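# Move the black nylon turner from jar to board

## Task

On the desk are a cutting board and a jar holding five kitchen tools: a wooden spoon, a dark wooden spatula, a black nylon turner, a red nylon spoon and a steel serving spoon. Remove the black nylon turner and leave it lying flat on the board, with the midpoint of its length above the board, touching neither the desk, the jar nor any other tool. The remaining four tools must still be in the jar at the end, and the jar must be standing upright. If a tool, the jar or the board reaches the floor, the task fails. Finish by releasing everything and moving the robot away. The robot must not topple or be left leaning, or the task fails. The result only counts if it stays in place without the robot supporting it.

## Robot and tools

ROBOT. A Rainbow Robotics RB-Y1: a base with two drive wheels and two rear casters, a head, two arms with grippers, and a torso. The torso's lower part, the leg, folds at an ankle, a knee and a hip. The base is 0.66 m long and 0.58 m wide, and its front edge sits 0.10 m ahead of the drive-wheel axle. A bent leg can reach past that edge. The base cannot drive sideways.

FRAMES. The base frame has its origin on the floor halfway between the drive wheels, with x forward, y to the left and z up. The state reports chest, left_hand and right_hand in this frame. chest is a spine point 0.08 m below the shoulders; its x axis is the way the chest faces and its z axis runs up the spine. Each hand point lies midway between that gripper's pads. The fingers point along the hand's -z axis and close along its x axis. The printed hand position may be off, more so at long reach. The odometry frame is the base frame as it stood when the scene began. base_odometry counts only wheel rotation, so slip shows up as travel. Its heading runs from -3.142 to 3.142, positive to the left.

execute_actions. Argument "actions" is a list holding one action or none; an empty list just reports state and images. An action may contain:
- "base": exactly one key. {"translate_m": d} is a relative drive of d metres from where the base is now, forward positive, -3 to 3. {"rotate_rad": d} is a relative turn in place of d radians, left (counter-clockwise seen from above) positive, -3.2 to 3.2. A drive or turn needing more than 8.667 s at its top speed is refused.
- "joints": a single object for the whole robot, mapping joint names to absolute targets (radians, grippers in metres). Ranges: torso_squat_rad 0 to 1.2 (0 tall, more lowers a level chest); torso_shift_rad -0.3 to 0.6 (positive pushes hips forward); torso_pitch_rad -0.2 to 1.4 (positive bows forward); torso_yaw_rad -1.5 to 1.5 (positive left). Per arm: shoulder_pitch -2.356 to 2.356 (0 hangs, negative raises forward and inward); left_shoulder_roll_rad 0 to 3.141 (positive lifts out left), right_shoulder_roll_rad -3.141 to 0 (negative lifts out right); shoulder_yaw -2.094 to 2.094 (positive swings a bent forearm left, both arms); elbow -2.617 to 0.01 (0 straight, negative bends forward); forearm_roll -3.141 to 3.141 and hand_roll -2.705 to 2.705 (positive counter-clockwise from above on a hanging arm, both arms); wrist_pitch -1.57 to 1.919 (negative tips the hand forward); gripper_m 0 to 0.1, the gap between pads. Names are left_... or right_..., e.g. left_elbow_rad, right_gripper_m. Head: head_pan_rad -0.523 to 0.523 (positive left, relative to chest), head_tilt_rad -0.35 to 1.57 (positive down). Joints reach "done" within ±0.02 (grippers ±0.004).
- "speeds": lower caps for this action only, translate_m 0.05 to 0.4 m/s, rotate_rad 0.1 to 1.509 rad/s (the maxima are the defaults).
- "min_time_s": 0.1 to 8, the shortest duration for each arm and head motion; it never speeds up a slower one.
Top speeds: arm joints 1 rad/s (forearm_roll, wrist_pitch, hand_roll 1.5), head 1.5, torso_squat_rad and torso_pitch_rad 0.3, torso_shift_rad 0.15, torso_yaw_rad 0.6, grippers 0.1 m/s. Any action ends within 15 s. "cameras" picks images: head_camera, left_wrist_camera, right_wrist_camera or "all"; omitted or null means all, [] means none. The "pictures" line lists images in order. Unknown keys or out-of-range numbers refuse the call and nothing moves. Joints or base you omit may keep driving to an earlier target. After a reported stop, later motion calls in the same reply are skipped.

wait: "seconds" 0 to 10; commands nothing and returns state and images. zoom_image: "camera" plus "region" [x0, y0, x1, y1] in pixels of that camera's latest full image, top-left origin, at most 504 by 504. Images are 896x504 (head) and 644x364 (wrists). finished_scene: "scene" is the current scene number; it ends the scene for good and reports success, so only call it once the result is stable and the robot has let go and backed off.

TORSO COMBINED LIMITS: squat + shift <= 1.52; squat - shift + pitch <= 1.57; shift + 0.5 pitch - 0.4 squat <= 0.7; shift + 0.3 pitch - 0.5 squat <= 0.39. Breaking one leaves the commanded torso joints partway, marked "off_target".

RESULT WORDS. base_status and joint_status: "done" (for the base, wheels turned the full amount, slip included); "off_target" (rested short, may still push); "limit_stop_at_<name>"; "contact_stop" (torso or arm met firm resistance); "time_out" (took over 1.5 times the expected time plus 1 s, torso 2.5 times, 14 s maximum); "stopped_with_arm" (torso halted because an arm contact-stopped). After these the joint holds where it stopped and forgets its target; a contact_stop, time_out or stopped_with_arm halts the whole group (torso joints, or all of one arm). "limit_stop_at_own_body" means a guard stopped an arm or torso just before hitting the torso, head, leg or base: move them apart. "joint command not followed" plus a "cause:" line means an arm's targets were withheld for self or arm-to-arm clearance (joints show "not_followed"); grippers still act, and withheld targets may be retried until you send valid ones. on_its_own lists what you did not command; "held at" is a held target, not a position. After a stop, first back the arm off in its own action, then the torso. If both hands hold one object and the torso contact-stops immediately with nothing in the way, resend every arm joint at its reported position, then the torso command.

CAUTIONS. To grip, command an opening at least 0.005 m under the object's width; "off_target" then is normal. The base keeps pushing into furniture; a leg touching furniture can shove the robot backward unseen by odometry. Never let arms or grippers strike or squeeze each other. Each arm carries at most 3 kg; heavy loads far forward can tip the robot. Joint torque at its limit (shoulders 65.1, elbows 33.4, wrist joints 23.2 N m) freezes the robot for 10 s. Holding loads heats motors: MOTOR HOT warns at 65 °C, and at 80 °C an OVER-TEMPERATURE FAULT brakes the arm ("limit_stop_at_motor_heat"); resend targets afterwards. The robot holds its last command while you think. Objects may occasionally get a small push. Avoid drops, slips, slams and hard pushes.

Each tool is called as name([rows], argument=value, ...), one row to a line, values as JSON.

## Session

execute_actions(actions=[])

Scene clock: 0.00 s.
base_odometry: x=+0.000 y=+0.000 heading=+0.000 (m, m, rad; odometry frame)
base_status: not commanded
joint_positions: torso_squat_rad=+0.350 torso_shift_rad=+0.001 torso_pitch_rad=+0.001 torso_yaw_rad=-0.001 left_shoulder_pitch_rad=-0.013 left_shoulder_roll_rad=+0.011 left_shoulder_yaw_rad=+0.027 left_elbow_rad=-0.158 left_forearm_roll_rad=-0.007 left_wrist_pitch_rad=+0.027 left_hand_roll_rad=+0.037 left_gripper_m=+0.100 right_shoulder_pitch_rad=+0.046 right_shoulder_roll_rad=-0.020 right_shoulder_yaw_rad=+0.013 right_elbow_rad=-0.098 right_forearm_roll_rad=-0.033 right_wrist_pitch_rad=-0.042 right_hand_roll_rad=+0.003 right_gripper_m=+0.100 head_pan_rad=+0.000 head_tilt_rad=+0.401
joint_status: not commanded
chest: x=-0.2273 y=-0.0005 z=+1.2475 quat_wxyz=(+1.000, +0.000, +0.000, +0.000) (m; base frame)
left_hand: x=-0.1474 y=+0.2294 z=+0.5663 quat_wxyz=(+0.997, +0.005, -0.071, +0.025) (m; base frame)
right_hand: x=-0.2036 y=-0.2357 z=+0.5637 quat_wxyz=(+0.999, -0.010, -0.048, -0.016) (m; base frame)
pictures: head_camera, left_wrist_camera, right_wrist_camera
Images, in order (width x height): head_camera 896x504, left_wrist_camera 644x364, right_wrist_camera 644x364.

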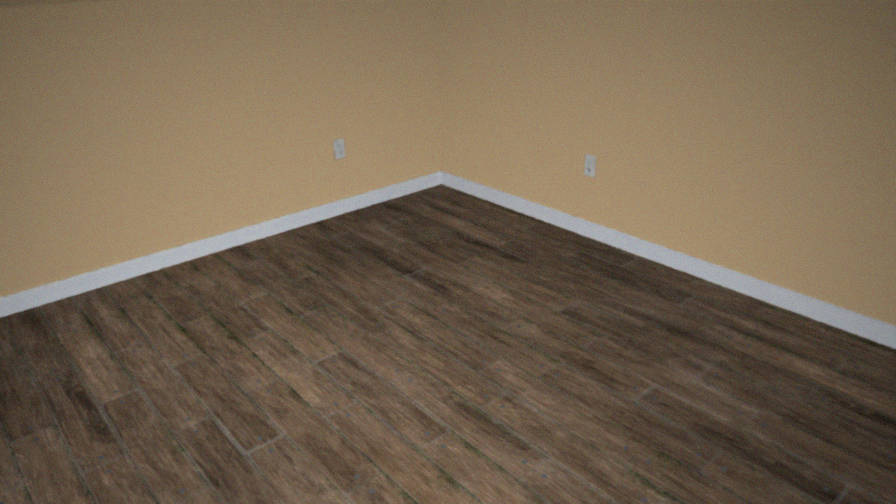

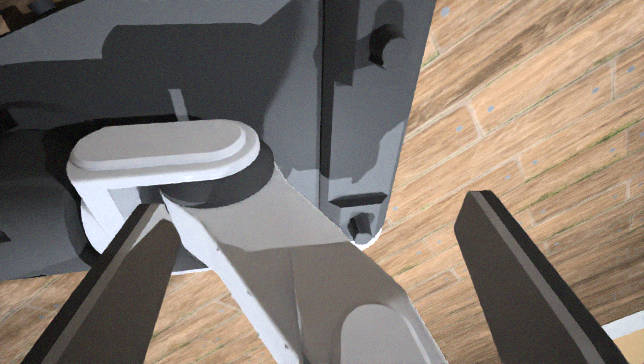

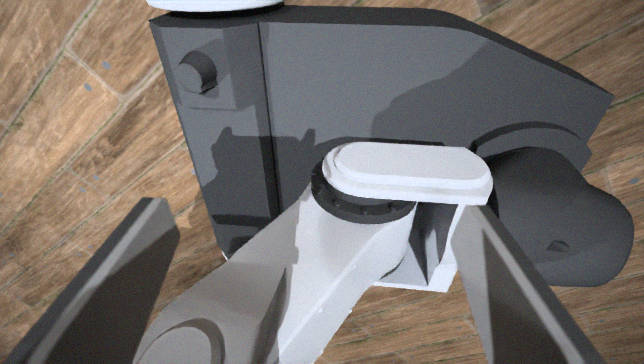

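execute_actions([
  {"base":{"rotate_rad":1.6},"joints":{"head_pan_rad":0.5}},
], cameras=["head_camera"])

Scene clock: 6.70 s.
base_odometry: x=+0.000 y=+0.000 heading=+1.599 (m, m, rad; odometry frame)
base_status: done
joint_positions: torso_squat_rad=+0.350 torso_shift_rad=+0.001 torso_pitch_rad=+0.001 torso_yaw_rad=-0.001 left_shoulder_pitch_rad=-0.013 left_shoulder_roll_rad=+0.011 left_shoulder_yaw_rad=+0.027 left_elbow_rad=-0.158 left_forearm_roll_rad=-0.007 left_wrist_pitch_rad=+0.027 left_hand_roll_rad=+0.037 left_gripper_m=+0.100 right_shoulder_pitch_rad=+0.046 right_shoulder_roll_rad=-0.020 right_shoulder_yaw_rad=+0.013 right_elbow_rad=-0.098 right_forearm_roll_rad=-0.033 right_wrist_pitch_rad=-0.042 right_hand_roll_rad=+0.003 right_gripper_m=+0.100 head_pan_rad=+0.500 head_tilt_rad=+0.401
joint_status: all done
chest: x=-0.2273 y=-0.0005 z=+1.2475 quat_wxyz=(+1.000, +0.000, +0.000, +0.000) (m; base frame)
left_hand: x=-0.1474 y=+0.2294 z=+0.5663 quat_wxyz=(+0.997, +0.005, -0.071, +0.025) (m; base frame)
right_hand: x=-0.2036 y=-0.2357 z=+0.5637 quat_wxyz=(+0.999, -0.010, -0.048, -0.016) (m; base frame)
pictures: head_camera
Images, in order (width x height): head_camera 896x504.

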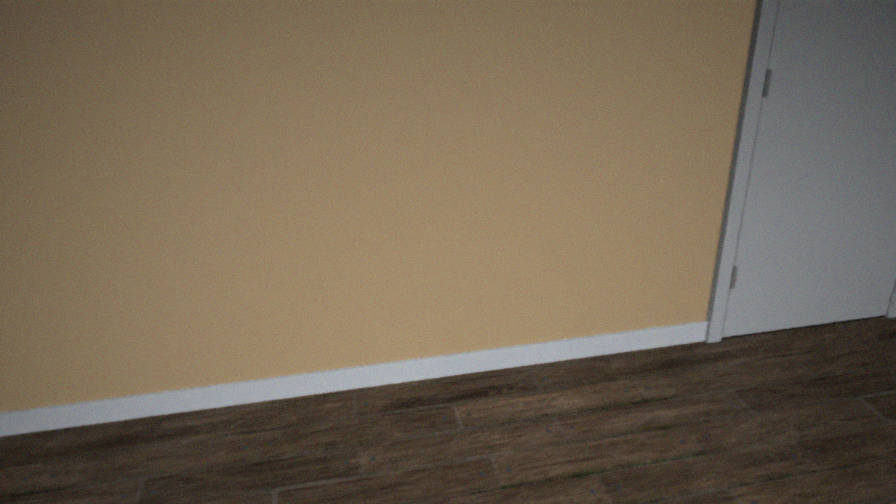

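execute_actions([
  {"base":{"rotate_rad":1.3}},
], cameras=["head_camera"])

Scene clock: 11.73 s.
base_odometry: x=+0.000 y=+0.000 heading=+2.899 (m, m, rad; odometry frame)
base_status: done
joint_positions: torso_squat_rad=+0.350 torso_shift_rad=+0.001 torso_pitch_rad=+0.001 torso_yaw_rad=-0.001 left_shoulder_pitch_rad=-0.013 left_shoulder_roll_rad=+0.011 left_shoulder_yaw_rad=+0.027 left_elbow_rad=-0.158 left_forearm_roll_rad=-0.007 left_wrist_pitch_rad=+0.027 left_hand_roll_rad=+0.037 left_gripper_m=+0.100 right_shoulder_pitch_rad=+0.046 right_shoulder_roll_rad=-0.020 right_shoulder_yaw_rad=+0.013 right_elbow_rad=-0.098 right_forearm_roll_rad=-0.033 right_wrist_pitch_rad=-0.042 right_hand_roll_rad=+0.003 right_gripper_m=+0.100 head_pan_rad=+0.500 head_tilt_rad=+0.401
joint_status: not commanded
chest: x=-0.2273 y=-0.0005 z=+1.2475 quat_wxyz=(+1.000, +0.000, +0.000, +0.000) (m; base frame)
left_hand: x=-0.1474 y=+0.2294 z=+0.5663 quat_wxyz=(+0.997, +0.005, -0.071, +0.025) (m; base frame)
right_hand: x=-0.2036 y=-0.2357 z=+0.5637 quat_wxyz=(+0.999, -0.010, -0.048, -0.016) (m; base frame)
pictures: head_camera
Images, in order (width x height): head_camera 896x504.

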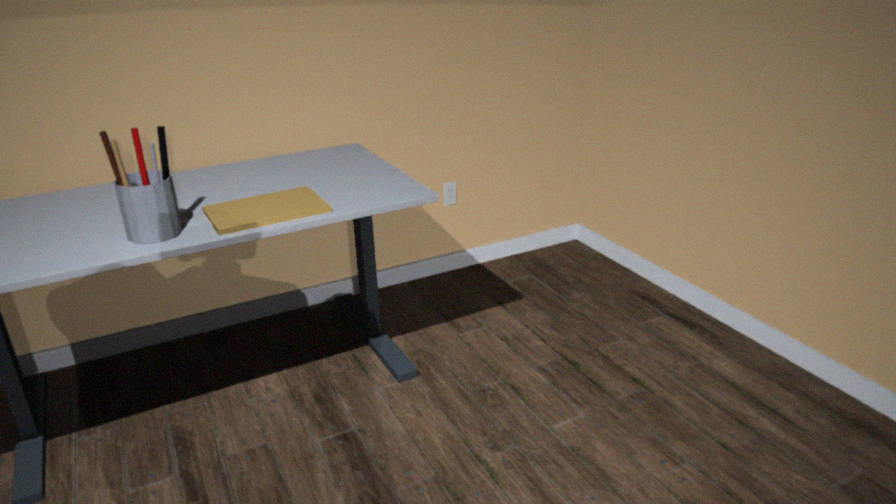

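execute_actions([
  {"base":{"rotate_rad":1.03},"joints":{"head_pan_rad":0,"right_shoulder_pitch_rad":0.3,"right_elbow_rad":-2.0}},
], cameras=["head_camera"])

execute_actions([
  {"base":{"translate_m":1.0},"joints":{"head_tilt_rad":0.6}},
], cameras=["head_camera"])

Scene clock: 22.67 s.
base_odometry: x=+0.000 y=+0.000 heading=-2.355 (m, m, rad; odometry frame)
base_status: done
joint_positions: torso_squat_rad=+0.350 torso_shift_rad=+0.001 torso_pitch_rad=+0.001 torso_yaw_rad=-0.001 left_shoulder_pitch_rad=-0.013 left_shoulder_roll_rad=+0.011 left_shoulder_yaw_rad=+0.027 left_elbow_rad=-0.158 left_forearm_roll_rad=-0.007 left_wrist_pitch_rad=+0.027 left_hand_roll_rad=+0.037 left_gripper_m=+0.100 right_shoulder_pitch_rad=+0.300 right_shoulder_roll_rad=-0.020 right_shoulder_yaw_rad=+0.013 right_elbow_rad=-2.000 right_forearm_roll_rad=-0.033 right_wrist_pitch_rad=-0.042 right_hand_roll_rad=+0.003 right_gripper_m=+0.100 head_pan_rad=+0.000 head_tilt_rad=+0.401
joint_status: all done
chest: x=-0.2273 y=-0.0005 z=+1.2475 quat_wxyz=(+1.000, +0.000, +0.000, +0.000) (m; base frame)
left_hand: x=-0.1474 y=+0.2294 z=+0.5663 quat_wxyz=(+0.997, +0.005, -0.071, +0.025) (m; base frame)
right_hand: x=+0.2075 y=-0.2643 z=+1.1036 quat_wxyz=(+0.637, -0.031, -0.770, -0.026) (m; base frame)
pictures: head_camera
Images, in order (width x height): head_camera 896x504.

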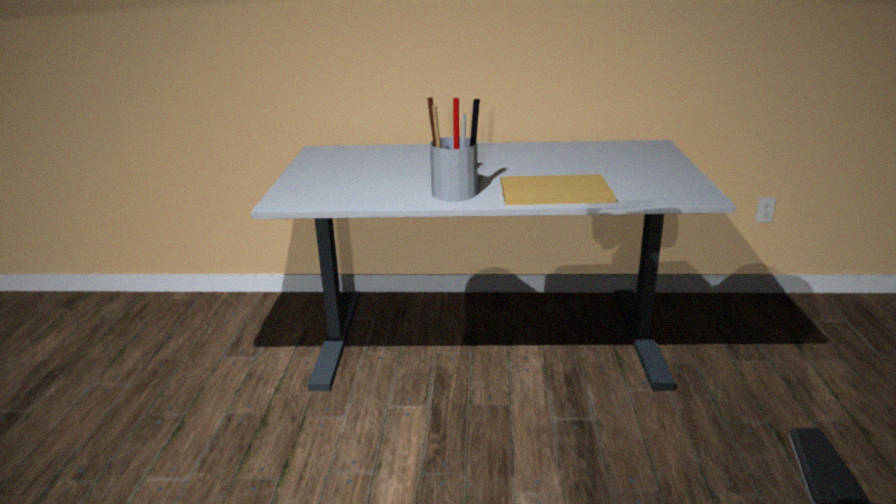

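Scene clock: 26.70 s.
base_odometry: x=-0.705 y=-0.709 heading=-2.354 (m, m, rad; odometry frame)
base_status: done
joint_positions: torso_squat_rad=+0.350 torso_shift_rad=+0.001 torso_pitch_rad=+0.001 torso_yaw_rad=-0.001 left_shoulder_pitch_rad=-0.013 left_shoulder_roll_rad=+0.011 left_shoulder_yaw_rad=+0.027 left_elbow_rad=-0.158 left_forearm_roll_rad=-0.007 left_wrist_pitch_rad=+0.027 left_hand_roll_rad=+0.037 left_gripper_m=+0.100 right_shoulder_pitch_rad=+0.300 right_shoulder_roll_rad=-0.020 right_shoulder_yaw_rad=+0.013 right_elbow_rad=-2.000 right_forearm_roll_rad=-0.033 right_wrist_pitch_rad=-0.042 right_hand_roll_rad=+0.003 right_gripper_m=+0.100 head_pan_rad=+0.000 head_tilt_rad=+0.600
joint_status: all done
chest: x=-0.2272 y=-0.0005 z=+1.2475 quat_wxyz=(+1.000, +0.000, +0.000, +0.000) (m; base frame)
left_hand: x=-0.1473 y=+0.2294 z=+0.5663 quat_wxyz=(+0.997, +0.005, -0.071, +0.025) (m; base frame)
right_hand: x=+0.2075 y=-0.2643 z=+1.1035 quat_wxyz=(+0.637, -0.031, -0.770, -0.026) (m; base frame)
pictures: head_camera
Images, in order (width x height): head_camera 896x504.

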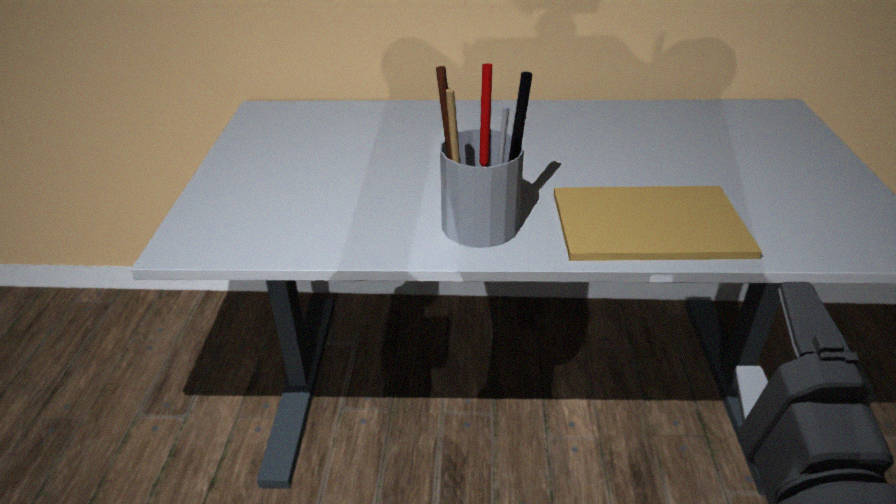

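execute_actions([
  {"base":{"translate_m":0.3},"joints":{"head_tilt_rad":0.35,"torso_squat_rad":0.9,"right_shoulder_pitch_rad":-0.6,"right_elbow_rad":-1.49,"right_wrist_pitch_rad":0.52,"right_hand_roll_rad":-1.57,"right_shoulder_yaw_rad":0.1,"right_gripper_m":0.06}},
], cameras=["head_camera","right_wrist_camera"])

Scene clock: 49.90 s.
base_odometry: x=-0.917 y=-0.922 heading=-2.352 (m, m, rad; odometry frame)
base_status: done
joint_positions: torso_squat_rad=+0.900 torso_shift_rad=+0.001 torso_pitch_rad=+0.001 torso_yaw_rad=-0.001 left_shoulder_pitch_rad=-0.013 left_shoulder_roll_rad=+0.011 left_shoulder_yaw_rad=+0.027 left_elbow_rad=-0.158 left_forearm_roll_rad=-0.007 left_wrist_pitch_rad=+0.027 left_hand_roll_rad=+0.037 left_gripper_m=+0.100 right_shoulder_pitch_rad=-0.600 right_shoulder_roll_rad=-0.020 right_shoulder_yaw_rad=+0.100 right_elbow_rad=-1.490 right_forearm_roll_rad=-0.033 right_wrist_pitch_rad=+0.520 right_hand_roll_rad=-1.570 right_gripper_m=+0.060 head_pan_rad=+0.000 head_tilt_rad=+0.350
joint_status: all done
chest: x=-0.2275 y=-0.0004 z=+1.0250 quat_wxyz=(+1.000, +0.000, +0.000, +0.000) (m; base frame)
left_hand: x=-0.1474 y=+0.2295 z=+0.3439 quat_wxyz=(+0.997, +0.005, -0.072, +0.025) (m; base frame)
right_hand: x=+0.3966 y=-0.0634 z=+0.9641 quat_wxyz=(+0.599, +0.529, -0.441, -0.408) (m; base frame)
pictures: head_camera, right_wrist_camera
Images, in order (width x height): head_camera 896x504, right_wrist_camera 644x364.

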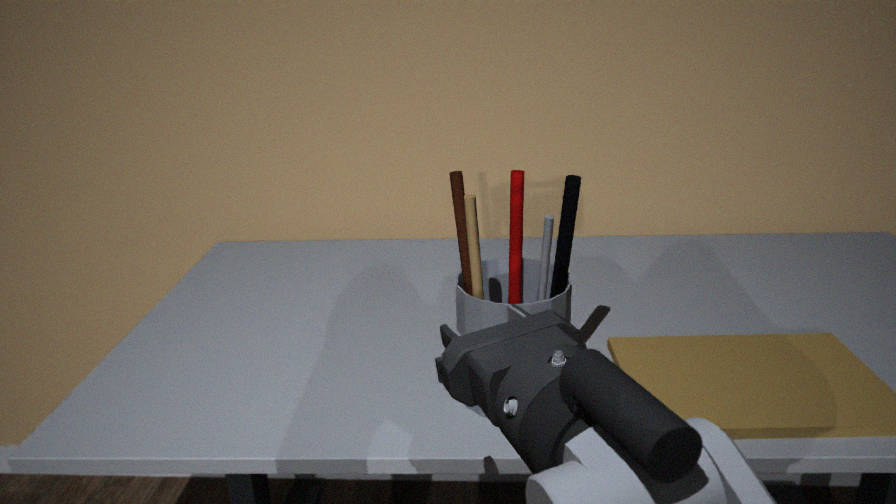

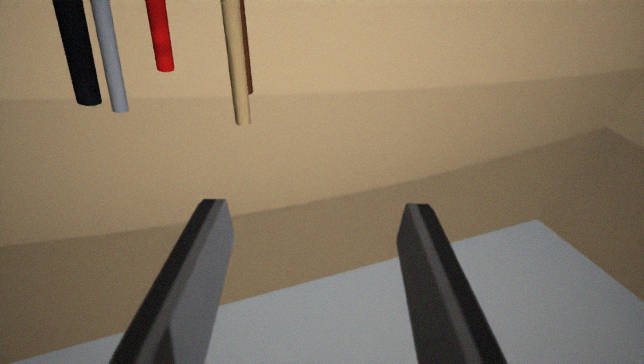

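execute_actions([
  {"joints":{"torso_squat_rad":0.85,"right_hand_roll_rad":1.57,"right_shoulder_yaw_rad":-0.12}},
], cameras=["head_camera","right_wrist_camera"])

Scene clock: 59.77 s.
base_odometry: x=-0.917 y=-0.922 heading=-2.352 (m, m, rad; odometry frame)
base_status: not commanded
joint_positions: torso_squat_rad=+0.850 torso_shift_rad=+0.001 torso_pitch_rad=+0.001 torso_yaw_rad=-0.001 left_shoulder_pitch_rad=-0.013 left_shoulder_roll_rad=+0.011 left_shoulder_yaw_rad=+0.027 left_elbow_rad=-0.158 left_forearm_roll_rad=-0.007 left_wrist_pitch_rad=+0.027 left_hand_roll_rad=+0.037 left_gripper_m=+0.100 right_shoulder_pitch_rad=-0.600 right_shoulder_roll_rad=-0.020 right_shoulder_yaw_rad=-0.120 right_elbow_rad=-1.490 right_forearm_roll_rad=-0.033 right_wrist_pitch_rad=+0.520 right_hand_roll_rad=+1.570 right_gripper_m=+0.060 head_pan_rad=+0.000 head_tilt_rad=+0.350
joint_status: all done
chest: x=-0.2273 y=-0.0004 z=+1.0519 quat_wxyz=(+1.000, +0.000, +0.001, +0.000) (m; base frame)
left_hand: x=-0.1476 y=+0.2295 z=+0.3707 quat_wxyz=(+0.997, +0.005, -0.071, +0.025) (m; base frame)
right_hand: x=+0.4154 y=-0.1652 z=+0.9981 quat_wxyz=(+0.489, -0.461, -0.519, +0.528) (m; base frame)
pictures: head_camera, right_wrist_camera
Images, in order (width x height): head_camera 896x504, right_wrist_camera 644x364.

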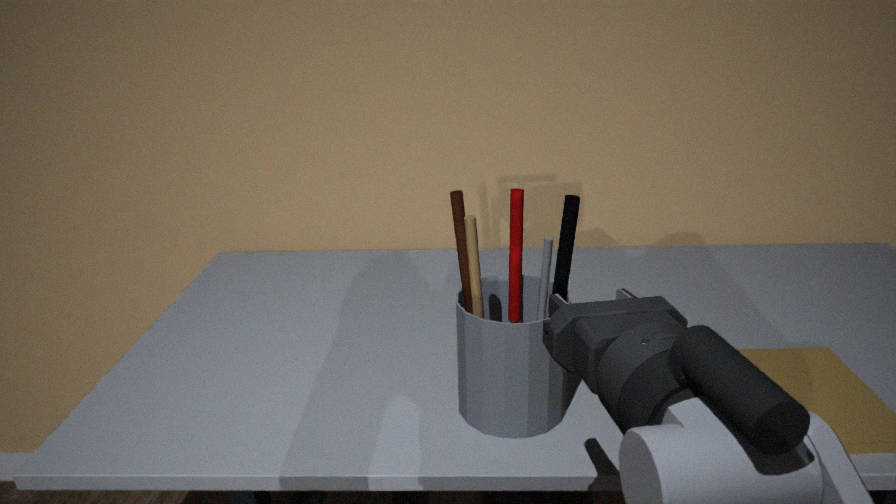

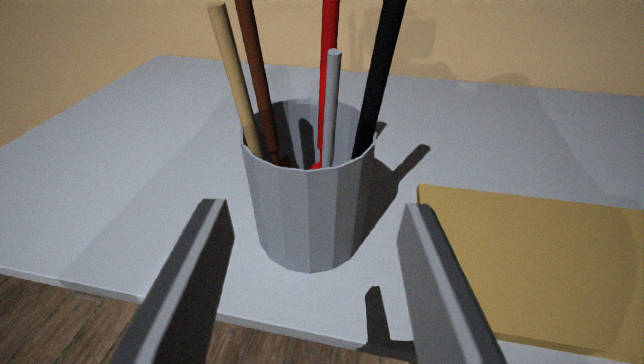

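execute_actions([
  {"base":{"translate_m":0.1},"joints":{"torso_squat_rad":0.79,"right_shoulder_yaw_rad":-0.2}},
], cameras=["head_camera","right_wrist_camera"])

Scene clock: 65.33 s.
base_odometry: x=-0.987 y=-0.993 heading=-2.351 (m, m, rad; odometry frame)
base_status: done
joint_positions: torso_squat_rad=+0.790 torso_shift_rad=+0.001 torso_pitch_rad=+0.001 torso_yaw_rad=-0.001 left_shoulder_pitch_rad=-0.013 left_shoulder_roll_rad=+0.011 left_shoulder_yaw_rad=+0.027 left_elbow_rad=-0.158 left_forearm_roll_rad=-0.007 left_wrist_pitch_rad=+0.027 left_hand_roll_rad=+0.037 left_gripper_m=+0.100 right_shoulder_pitch_rad=-0.600 right_shoulder_roll_rad=-0.020 right_shoulder_yaw_rad=-0.200 right_elbow_rad=-1.490 right_forearm_roll_rad=-0.033 right_wrist_pitch_rad=+0.520 right_hand_roll_rad=+1.570 right_gripper_m=+0.060 head_pan_rad=+0.000 head_tilt_rad=+0.350
joint_status: all done
chest: x=-0.2273 y=-0.0004 z=+1.0826 quat_wxyz=(+1.000, +0.000, +0.001, +0.000) (m; base frame)
left_hand: x=-0.1475 y=+0.2295 z=+0.4014 quat_wxyz=(+0.997, +0.005, -0.071, +0.025) (m; base frame)
right_hand: x=+0.4175 y=-0.2031 z=+1.0285 quat_wxyz=(+0.517, -0.467, -0.514, +0.501) (m; base frame)
pictures: head_camera, right_wrist_camera
Images, in order (width x height): head_camera 896x504, right_wrist_camera 644x364.

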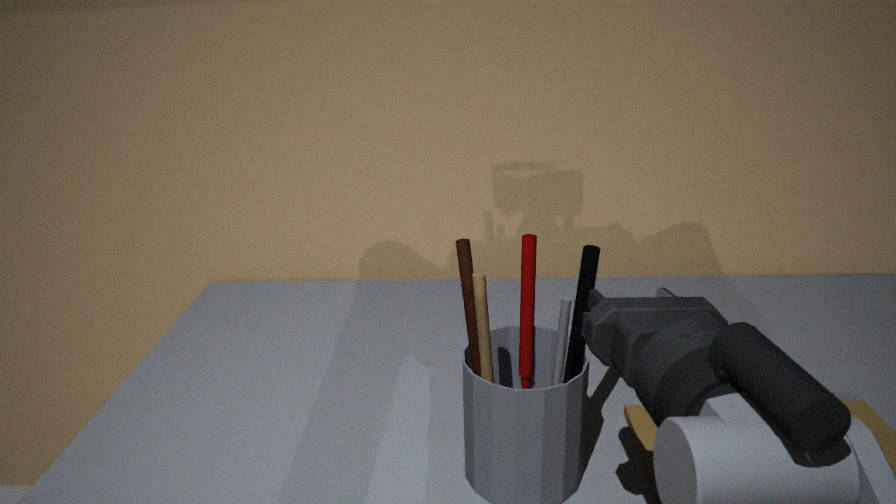

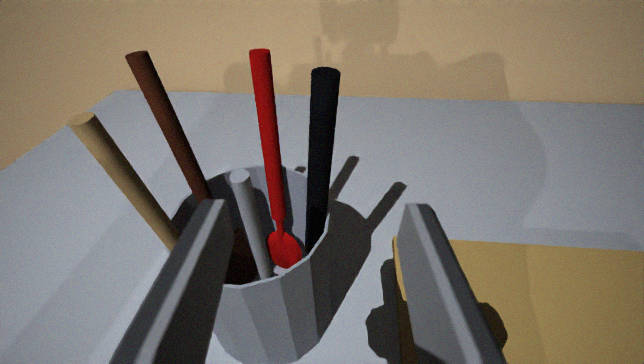

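execute_actions([
  {"base":{"translate_m":0.09},"joints":{"right_gripper_m":0.045,"head_tilt_rad":0.5},"speeds":{"translate_m":0.1}},
], cameras=["head_camera","right_wrist_camera"])

Scene clock: 70.80 s.
base_odometry: x=-1.051 y=-1.057 heading=-2.350 (m, m, rad; odometry frame)
base_status: done
joint_positions: torso_squat_rad=+0.790 torso_shift_rad=+0.001 torso_pitch_rad=+0.001 torso_yaw_rad=-0.001 left_shoulder_pitch_rad=-0.013 left_shoulder_roll_rad=+0.011 left_shoulder_yaw_rad=+0.027 left_elbow_rad=-0.158 left_forearm_roll_rad=-0.007 left_wrist_pitch_rad=+0.027 left_hand_roll_rad=+0.037 left_gripper_m=+0.100 right_shoulder_pitch_rad=-0.600 right_shoulder_roll_rad=-0.020 right_shoulder_yaw_rad=-0.200 right_elbow_rad=-1.490 right_forearm_roll_rad=-0.033 right_wrist_pitch_rad=+0.520 right_hand_roll_rad=+1.570 right_gripper_m=+0.045 head_pan_rad=+0.000 head_tilt_rad=+0.500
joint_status: all done
chest: x=-0.2273 y=-0.0004 z=+1.0826 quat_wxyz=(+1.000, +0.000, +0.000, +0.000) (m; base frame)
left_hand: x=-0.1475 y=+0.2295 z=+0.4014 quat_wxyz=(+0.997, +0.005, -0.071, +0.025) (m; base frame)
right_hand: x=+0.4175 y=-0.2031 z=+1.0286 quat_wxyz=(+0.517, -0.467, -0.514, +0.501) (m; base frame)
pictures: head_camera, right_wrist_camera
Images, in order (width x height): head_camera 896x504, right_wrist_camera 644x364.

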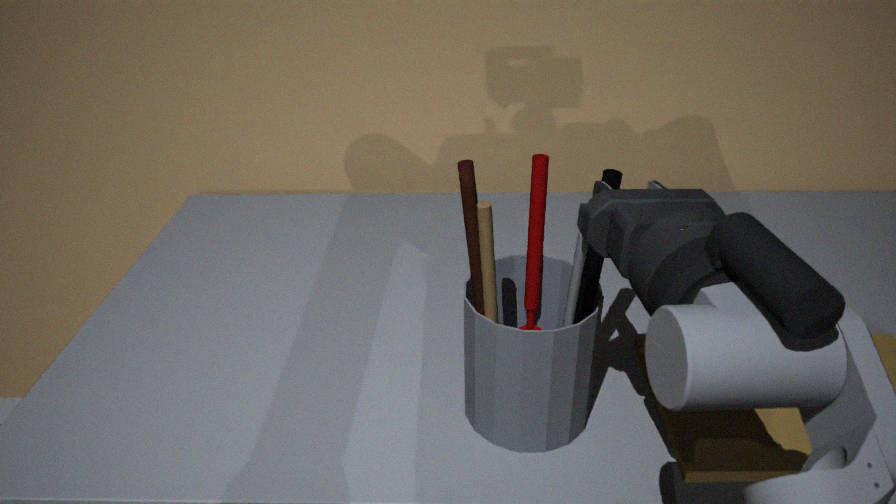

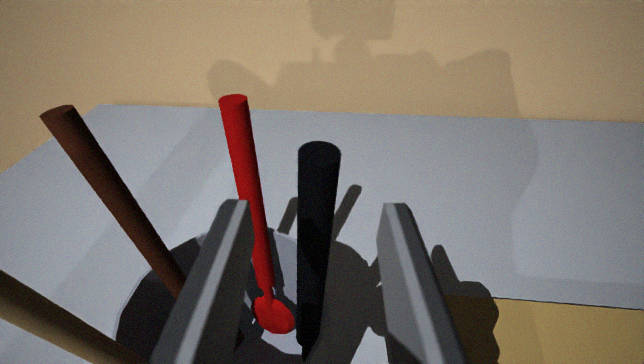

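execute_actions([
  {"base":{"translate_m":0.04},"joints":{"torso_squat_rad":0.815},"speeds":{"translate_m":0.1}},
], cameras=["head_camera","right_wrist_camera"])

Scene clock: 76.20 s.
base_odometry: x=-1.079 y=-1.085 heading=-2.349 (m, m, rad; odometry frame)
base_status: done
joint_positions: torso_squat_rad=+0.815 torso_shift_rad=+0.001 torso_pitch_rad=+0.001 torso_yaw_rad=-0.001 left_shoulder_pitch_rad=-0.013 left_shoulder_roll_rad=+0.011 left_shoulder_yaw_rad=+0.027 left_elbow_rad=-0.158 left_forearm_roll_rad=-0.007 left_wrist_pitch_rad=+0.027 left_hand_roll_rad=+0.037 left_gripper_m=+0.100 right_shoulder_pitch_rad=-0.600 right_shoulder_roll_rad=-0.020 right_shoulder_yaw_rad=-0.200 right_elbow_rad=-1.490 right_forearm_roll_rad=-0.033 right_wrist_pitch_rad=+0.520 right_hand_roll_rad=+1.570 right_gripper_m=+0.045 head_pan_rad=+0.000 head_tilt_rad=+0.500
joint_status: all done
chest: x=-0.2274 y=-0.0004 z=+1.0700 quat_wxyz=(+1.000, +0.000, +0.000, +0.000) (m; base frame)
left_hand: x=-0.1475 y=+0.2295 z=+0.3888 quat_wxyz=(+0.997, +0.005, -0.071, +0.025) (m; base frame)
right_hand: x=+0.4175 y=-0.2031 z=+1.0160 quat_wxyz=(+0.517, -0.467, -0.514, +0.501) (m; base frame)
pictures: head_camera, right_wrist_camera
Images, in order (width x height): head_camera 896x504, right_wrist_camera 644x364.

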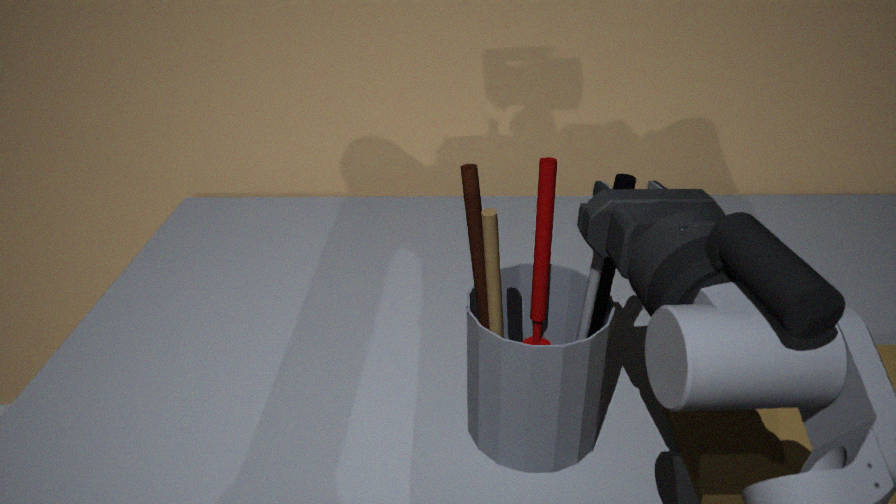

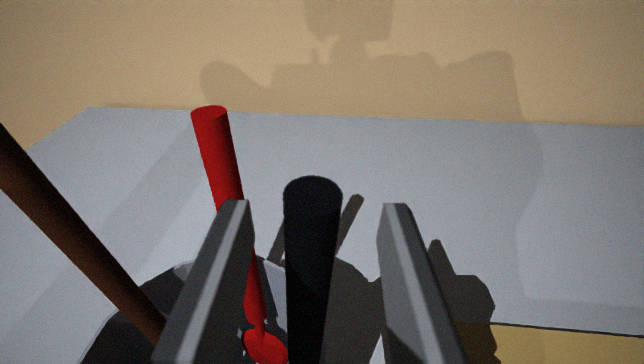

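execute_actions([
  {"base":{"translate_m":0.02},"joints":{"torso_squat_rad":0.835},"speeds":{"translate_m":0.1}},
], cameras=["right_wrist_camera"])

execute_actions([
  {"joints":{"right_gripper_m":0.0}},
], cameras=["right_wrist_camera"])

execute_actions([
  {"joints":{"torso_squat_rad":0.6,"head_tilt_rad":0.7}},
], cameras=["head_camera","right_wrist_camera"])

Scene clock: 82.73 s.
base_odometry: x=-1.093 y=-1.100 heading=-2.348 (m, m, rad; odometry frame)
base_status: done
joint_positions: torso_squat_rad=+0.835 torso_shift_rad=+0.001 torso_pitch_rad=+0.001 torso_yaw_rad=-0.001 left_shoulder_pitch_rad=-0.013 left_shoulder_roll_rad=+0.011 left_shoulder_yaw_rad=+0.027 left_elbow_rad=-0.158 left_forearm_roll_rad=-0.007 left_wrist_pitch_rad=+0.027 left_hand_roll_rad=+0.037 left_gripper_m=+0.100 right_shoulder_pitch_rad=-0.601 right_shoulder_roll_rad=-0.020 right_shoulder_yaw_rad=-0.200 right_elbow_rad=-1.491 right_forearm_roll_rad=-0.033 right_wrist_pitch_rad=+0.520 right_hand_roll_rad=+1.570 right_gripper_m=+0.045 head_pan_rad=+0.000 head_tilt_rad=+0.500
joint_status: all done
chest: x=-0.2275 y=-0.0004 z=+1.0598 quat_wxyz=(+1.000, +0.000, +0.000, +0.000) (m; base frame)
left_hand: x=-0.1474 y=+0.2295 z=+0.3786 quat_wxyz=(+0.997, +0.005, -0.072, +0.025) (m; base frame)
right_hand: x=+0.4174 y=-0.2029 z=+1.0075 quat_wxyz=(+0.516, -0.467, -0.515, +0.500) (m; base frame)
pictures: right_wrist_camera
Images, in order (width x height): right_wrist_camera 644x364.

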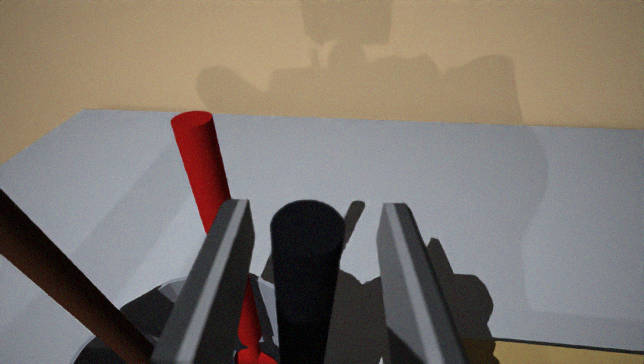

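Scene clock: 83.67 s.
base_odometry: x=-1.093 y=-1.100 heading=-2.348 (m, m, rad; odometry frame)
base_status: not commanded
joint_positions: torso_squat_rad=+0.835 torso_shift_rad=+0.001 torso_pitch_rad=+0.001 torso_yaw_rad=-0.001 left_shoulder_pitch_rad=-0.013 left_shoulder_roll_rad=+0.011 left_shoulder_yaw_rad=+0.027 left_elbow_rad=-0.158 left_forearm_roll_rad=-0.007 left_wrist_pitch_rad=+0.027 left_hand_roll_rad=+0.037 left_gripper_m=+0.100 right_shoulder_pitch_rad=-0.601 right_shoulder_roll_rad=-0.020 right_shoulder_yaw_rad=-0.200 right_elbow_rad=-1.491 right_forearm_roll_rad=-0.033 right_wrist_pitch_rad=+0.520 right_hand_roll_rad=+1.570 right_gripper_m=+0.019 head_pan_rad=+0.000 head_tilt_rad=+0.500
joint_status: right_gripper_m off_target (ended at +0.019, target +0.000)
chest: x=-0.2275 y=-0.0004 z=+1.0598 quat_wxyz=(+1.000, +0.000, +0.000, +0.000) (m; base frame)
left_hand: x=-0.1474 y=+0.2295 z=+0.3786 quat_wxyz=(+0.997, +0.005, -0.072, +0.025) (m; base frame)
right_hand: x=+0.4174 y=-0.2029 z=+1.0073 quat_wxyz=(+0.517, -0.467, -0.515, +0.500) (m; base frame)
pictures: right_wrist_camera
Images, in order (width x height): right_wrist_camera 644x364.

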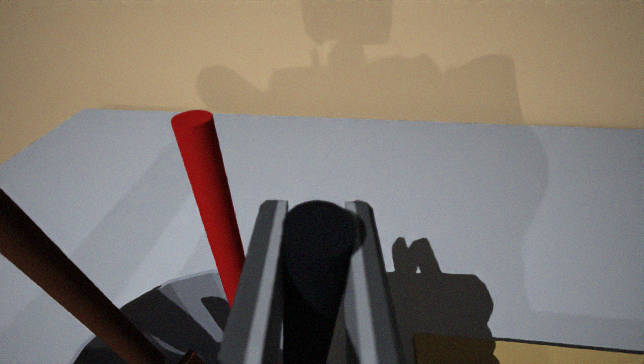

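Scene clock: 85.23 s.
base_odometry: x=-1.093 y=-1.100 heading=-2.348 (m, m, rad; odometry frame)
base_status: not commanded
joint_positions: torso_squat_rad=+0.600 torso_shift_rad=+0.001 torso_pitch_rad=+0.001 torso_yaw_rad=-0.001 left_shoulder_pitch_rad=-0.013 left_shoulder_roll_rad=+0.011 left_shoulder_yaw_rad=+0.027 left_elbow_rad=-0.158 left_forearm_roll_rad=-0.007 left_wrist_pitch_rad=+0.027 left_hand_roll_rad=+0.037 left_gripper_m=+0.100 right_shoulder_pitch_rad=-0.600 right_shoulder_roll_rad=-0.020 right_shoulder_yaw_rad=-0.200 right_elbow_rad=-1.490 right_forearm_roll_rad=-0.033 right_wrist_pitch_rad=+0.520 right_hand_roll_rad=+1.570 right_gripper_m=+0.019 head_pan_rad=+0.000 head_tilt_rad=+0.700
joint_status: all done
chest: x=-0.2272 y=-0.0005 z=+1.1677 quat_wxyz=(+1.000, +0.000, +0.001, +0.000) (m; base frame)
left_hand: x=-0.1475 y=+0.2294 z=+0.4865 quat_wxyz=(+0.997, +0.005, -0.071, +0.025) (m; base frame)
right_hand: x=+0.4176 y=-0.2031 z=+1.1134 quat_wxyz=(+0.517, -0.466, -0.514, +0.501) (m; base frame)
pictures: head_camera, right_wrist_camera
Images, in order (width x height): head_camera 896x504, right_wrist_camera 644x364.

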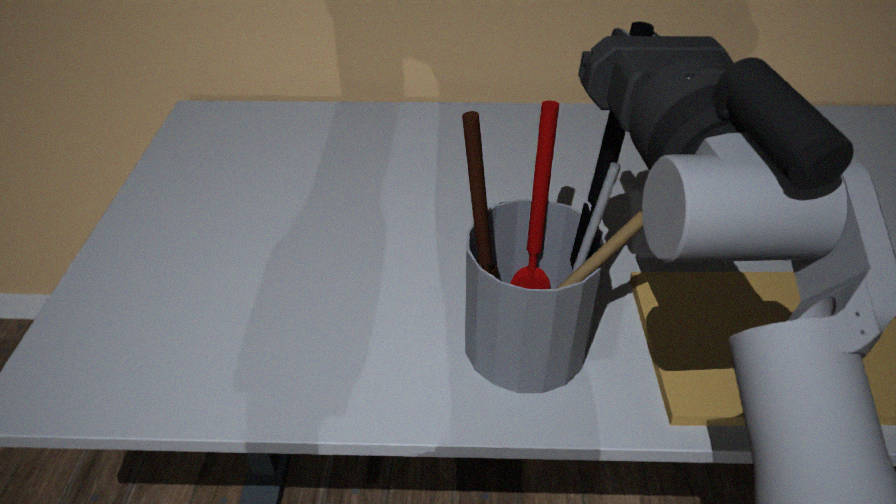

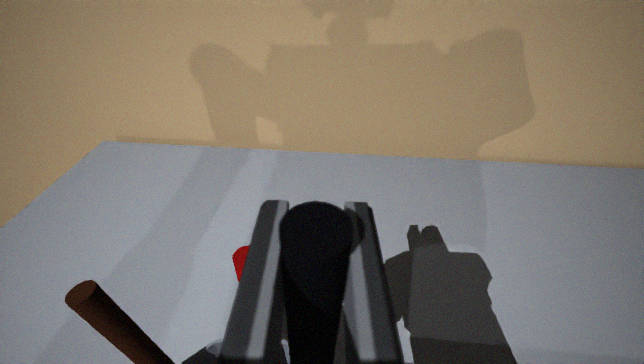

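execute_actions([
  {"joints":{"torso_squat_rad":0.52,"head_tilt_rad":0.8}},
], cameras=["head_camera"])

zoom_image(camera="head_camera", region=[400,50,750,350])

Scene clock: 89.77 s.
base_odometry: x=-1.093 y=-1.100 heading=-2.348 (m, m, rad; odometry frame)
base_status: not commanded
joint_positions: torso_squat_rad=+0.520 torso_shift_rad=+0.001 torso_pitch_rad=+0.001 torso_yaw_rad=-0.001 left_shoulder_pitch_rad=-0.013 left_shoulder_roll_rad=+0.011 left_shoulder_yaw_rad=+0.027 left_elbow_rad=-0.158 left_forearm_roll_rad=-0.007 left_wrist_pitch_rad=+0.027 left_hand_roll_rad=+0.037 left_gripper_m=+0.100 right_shoulder_pitch_rad=-0.600 right_shoulder_roll_rad=-0.020 right_shoulder_yaw_rad=-0.200 right_elbow_rad=-1.490 right_forearm_roll_rad=-0.033 right_wrist_pitch_rad=+0.520 right_hand_roll_rad=+1.570 right_gripper_m=+0.019 head_pan_rad=+0.000 head_tilt_rad=+0.800
joint_status: all done
chest: x=-0.2272 y=-0.0005 z=+1.1974 quat_wxyz=(+1.000, +0.000, +0.001, +0.000) (m; base frame)
left_hand: x=-0.1474 y=+0.2294 z=+0.5162 quat_wxyz=(+0.997, +0.005, -0.071, +0.025) (m; base frame)
right_hand: x=+0.4176 y=-0.2032 z=+1.1431 quat_wxyz=(+0.518, -0.466, -0.514, +0.501) (m; base frame)
pictures: head_camera
Images, in order (width x height): head_camera 896x504.

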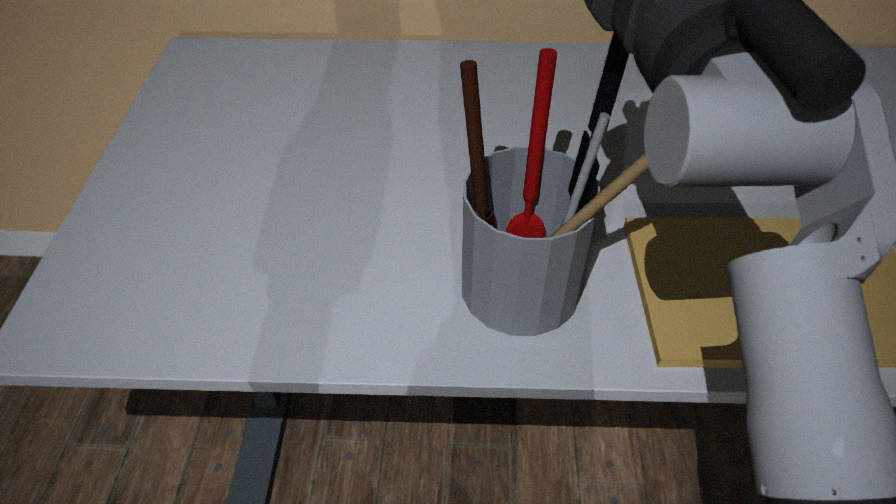

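Region (400, 50, 750, 350) of head_camera's 896x504 image, scaled by 1.440, with more detail than that image has; it fills the top 432 rows of this view, and the rest is white.

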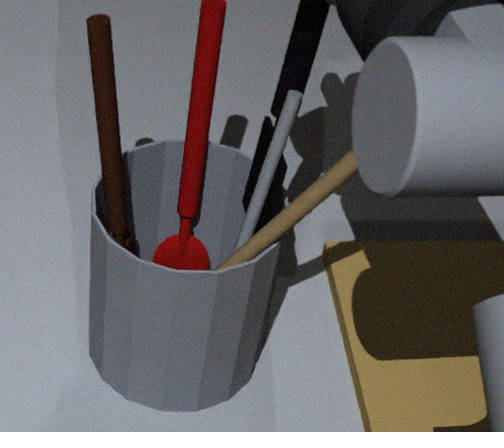

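Blade is free of the others; continue up.

execute_actions([
  {"joints":{"torso_squat_rad":0.05,"head_tilt_rad":0.75}},
], cameras=["head_camera"])

zoom_image(camera="head_camera", region=[400,0,800,400])

Scene clock: 94.73 s.
base_odometry: x=-1.093 y=-1.100 heading=-2.348 (m, m, rad; odometry frame)
base_status: not commanded
joint_positions: torso_squat_rad=+0.050 torso_shift_rad=+0.001 torso_pitch_rad=+0.001 torso_yaw_rad=-0.001 left_shoulder_pitch_rad=-0.013 left_shoulder_roll_rad=+0.011 left_shoulder_yaw_rad=+0.027 left_elbow_rad=-0.158 left_forearm_roll_rad=-0.007 left_wrist_pitch_rad=+0.027 left_hand_roll_rad=+0.037 left_gripper_m=+0.100 right_shoulder_pitch_rad=-0.600 right_shoulder_roll_rad=-0.020 right_shoulder_yaw_rad=-0.200 right_elbow_rad=-1.490 right_forearm_roll_rad=-0.033 right_wrist_pitch_rad=+0.520 right_hand_roll_rad=+1.570 right_gripper_m=+0.019 head_pan_rad=+0.000 head_tilt_rad=+0.750
joint_status: all done
chest: x=-0.2271 y=-0.0006 z=+1.2891 quat_wxyz=(+1.000, +0.000, +0.001, +0.000) (m; base frame)
left_hand: x=-0.1474 y=+0.2293 z=+0.6078 quat_wxyz=(+0.997, +0.005, -0.071, +0.025) (m; base frame)
right_hand: x=+0.4177 y=-0.2032 z=+1.2347 quat_wxyz=(+0.518, -0.466, -0.514, +0.501) (m; base frame)
pictures: head_camera
Images, in order (width x height): head_camera 896x504.

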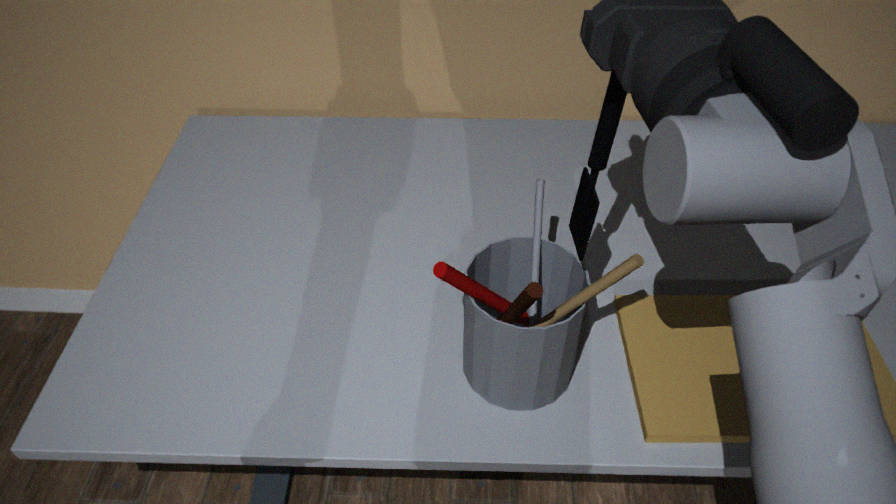

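Region (400, 0, 800, 400) of head_camera's 896x504 image, scaled by 1.260, with more detail than that image has.

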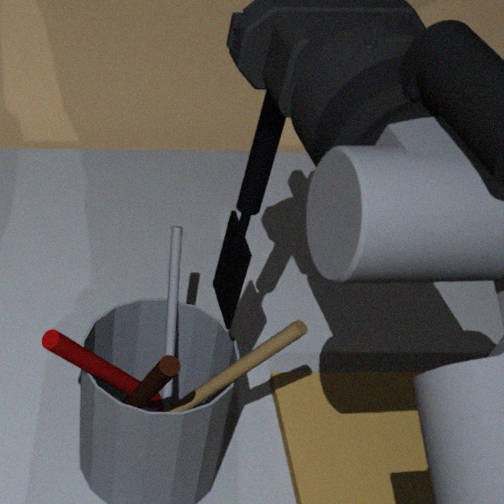

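execute_actions([
  {"joints":{"right_shoulder_pitch_rad":-0.85,"left_shoulder_pitch_rad":0.3}},
], cameras=[])

execute_actions([
  {"base":{"rotate_rad":-0.5},"joints":{"head_pan_rad":0.0}},
], cameras=["head_camera"])

Scene clock: 108.53 s.
base_odometry: x=-1.093 y=-1.100 heading=-2.348 (m, m, rad; odometry frame)
base_status: not commanded
joint_positions: torso_squat_rad=+0.050 torso_shift_rad=+0.001 torso_pitch_rad=+0.001 torso_yaw_rad=-0.001 left_shoulder_pitch_rad=+0.300 left_shoulder_roll_rad=+0.011 left_shoulder_yaw_rad=+0.027 left_elbow_rad=-0.158 left_forearm_roll_rad=-0.007 left_wrist_pitch_rad=+0.027 left_hand_roll_rad=+0.037 left_gripper_m=+0.100 right_shoulder_pitch_rad=-0.850 right_shoulder_roll_rad=-0.020 right_shoulder_yaw_rad=-0.200 right_elbow_rad=-1.490 right_forearm_roll_rad=-0.033 right_wrist_pitch_rad=+0.520 right_hand_roll_rad=+1.570 right_gripper_m=+0.019 head_pan_rad=+0.000 head_tilt_rad=+0.750
joint_status: all done
chest: x=-0.2272 y=-0.0005 z=+1.2891 quat_wxyz=(+1.000, +0.000, +0.001, +0.000) (m; base frame)
left_hand: x=-0.3730 y=+0.2260 z=+0.6177 quat_wxyz=(+0.994, +0.013, +0.076, +0.077) (m; base frame)
right_hand: x=+0.4273 y=-0.1474 z=+1.3884 quat_wxyz=(+0.432, -0.500, -0.590, +0.464) (m; base frame)
pictures: none
No camera images: the call's "cameras" was empty. Leave "cameras" out to get every camera's image.

Scene clock: 110.83 s.
base_odometry: x=-1.092 y=-1.100 heading=-2.848 (m, m, rad; odometry frame)
base_status: done
joint_positions: torso_squat_rad=+0.050 torso_shift_rad=+0.001 torso_pitch_rad=+0.001 torso_yaw_rad=-0.001 left_shoulder_pitch_rad=+0.300 left_shoulder_roll_rad=+0.011 left_shoulder_yaw_rad=+0.027 left_elbow_rad=-0.158 left_forearm_roll_rad=-0.007 left_wrist_pitch_rad=+0.027 left_hand_roll_rad=+0.037 left_gripper_m=+0.100 right_shoulder_pitch_rad=-0.850 right_shoulder_roll_rad=-0.020 right_shoulder_yaw_rad=-0.200 right_elbow_rad=-1.490 right_forearm_roll_rad=-0.033 right_wrist_pitch_rad=+0.520 right_hand_roll_rad=+1.570 right_gripper_m=+0.019 head_pan_rad=+0.000 head_tilt_rad=+0.750
joint_status: all done
chest: x=-0.2272 y=-0.0005 z=+1.2891 quat_wxyz=(+1.000, +0.000, +0.001, +0.000) (m; base frame)
left_hand: x=-0.3728 y=+0.2261 z=+0.6177 quat_wxyz=(+0.994, +0.013, +0.076, +0.077) (m; base frame)
right_hand: x=+0.4273 y=-0.1474 z=+1.3884 quat_wxyz=(+0.432, -0.500, -0.590, +0.464) (m; base frame)
pictures: head_camera
Images, in order (width x height): head_camera 896x504.

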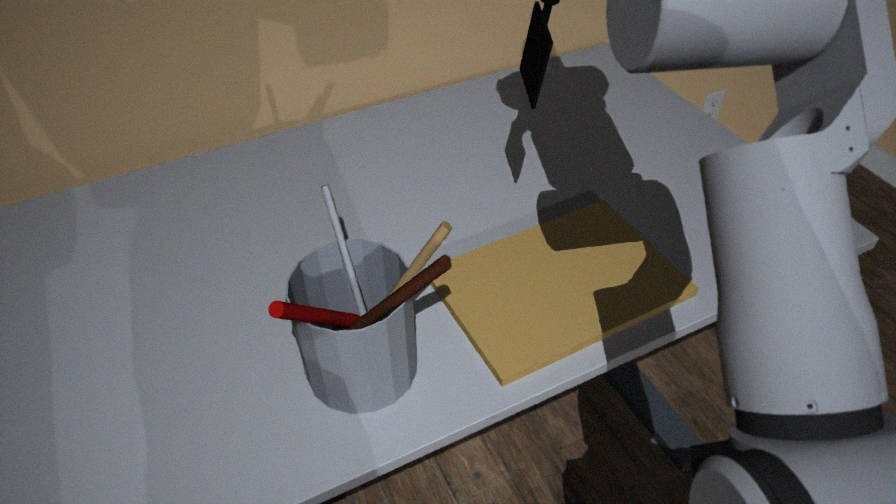

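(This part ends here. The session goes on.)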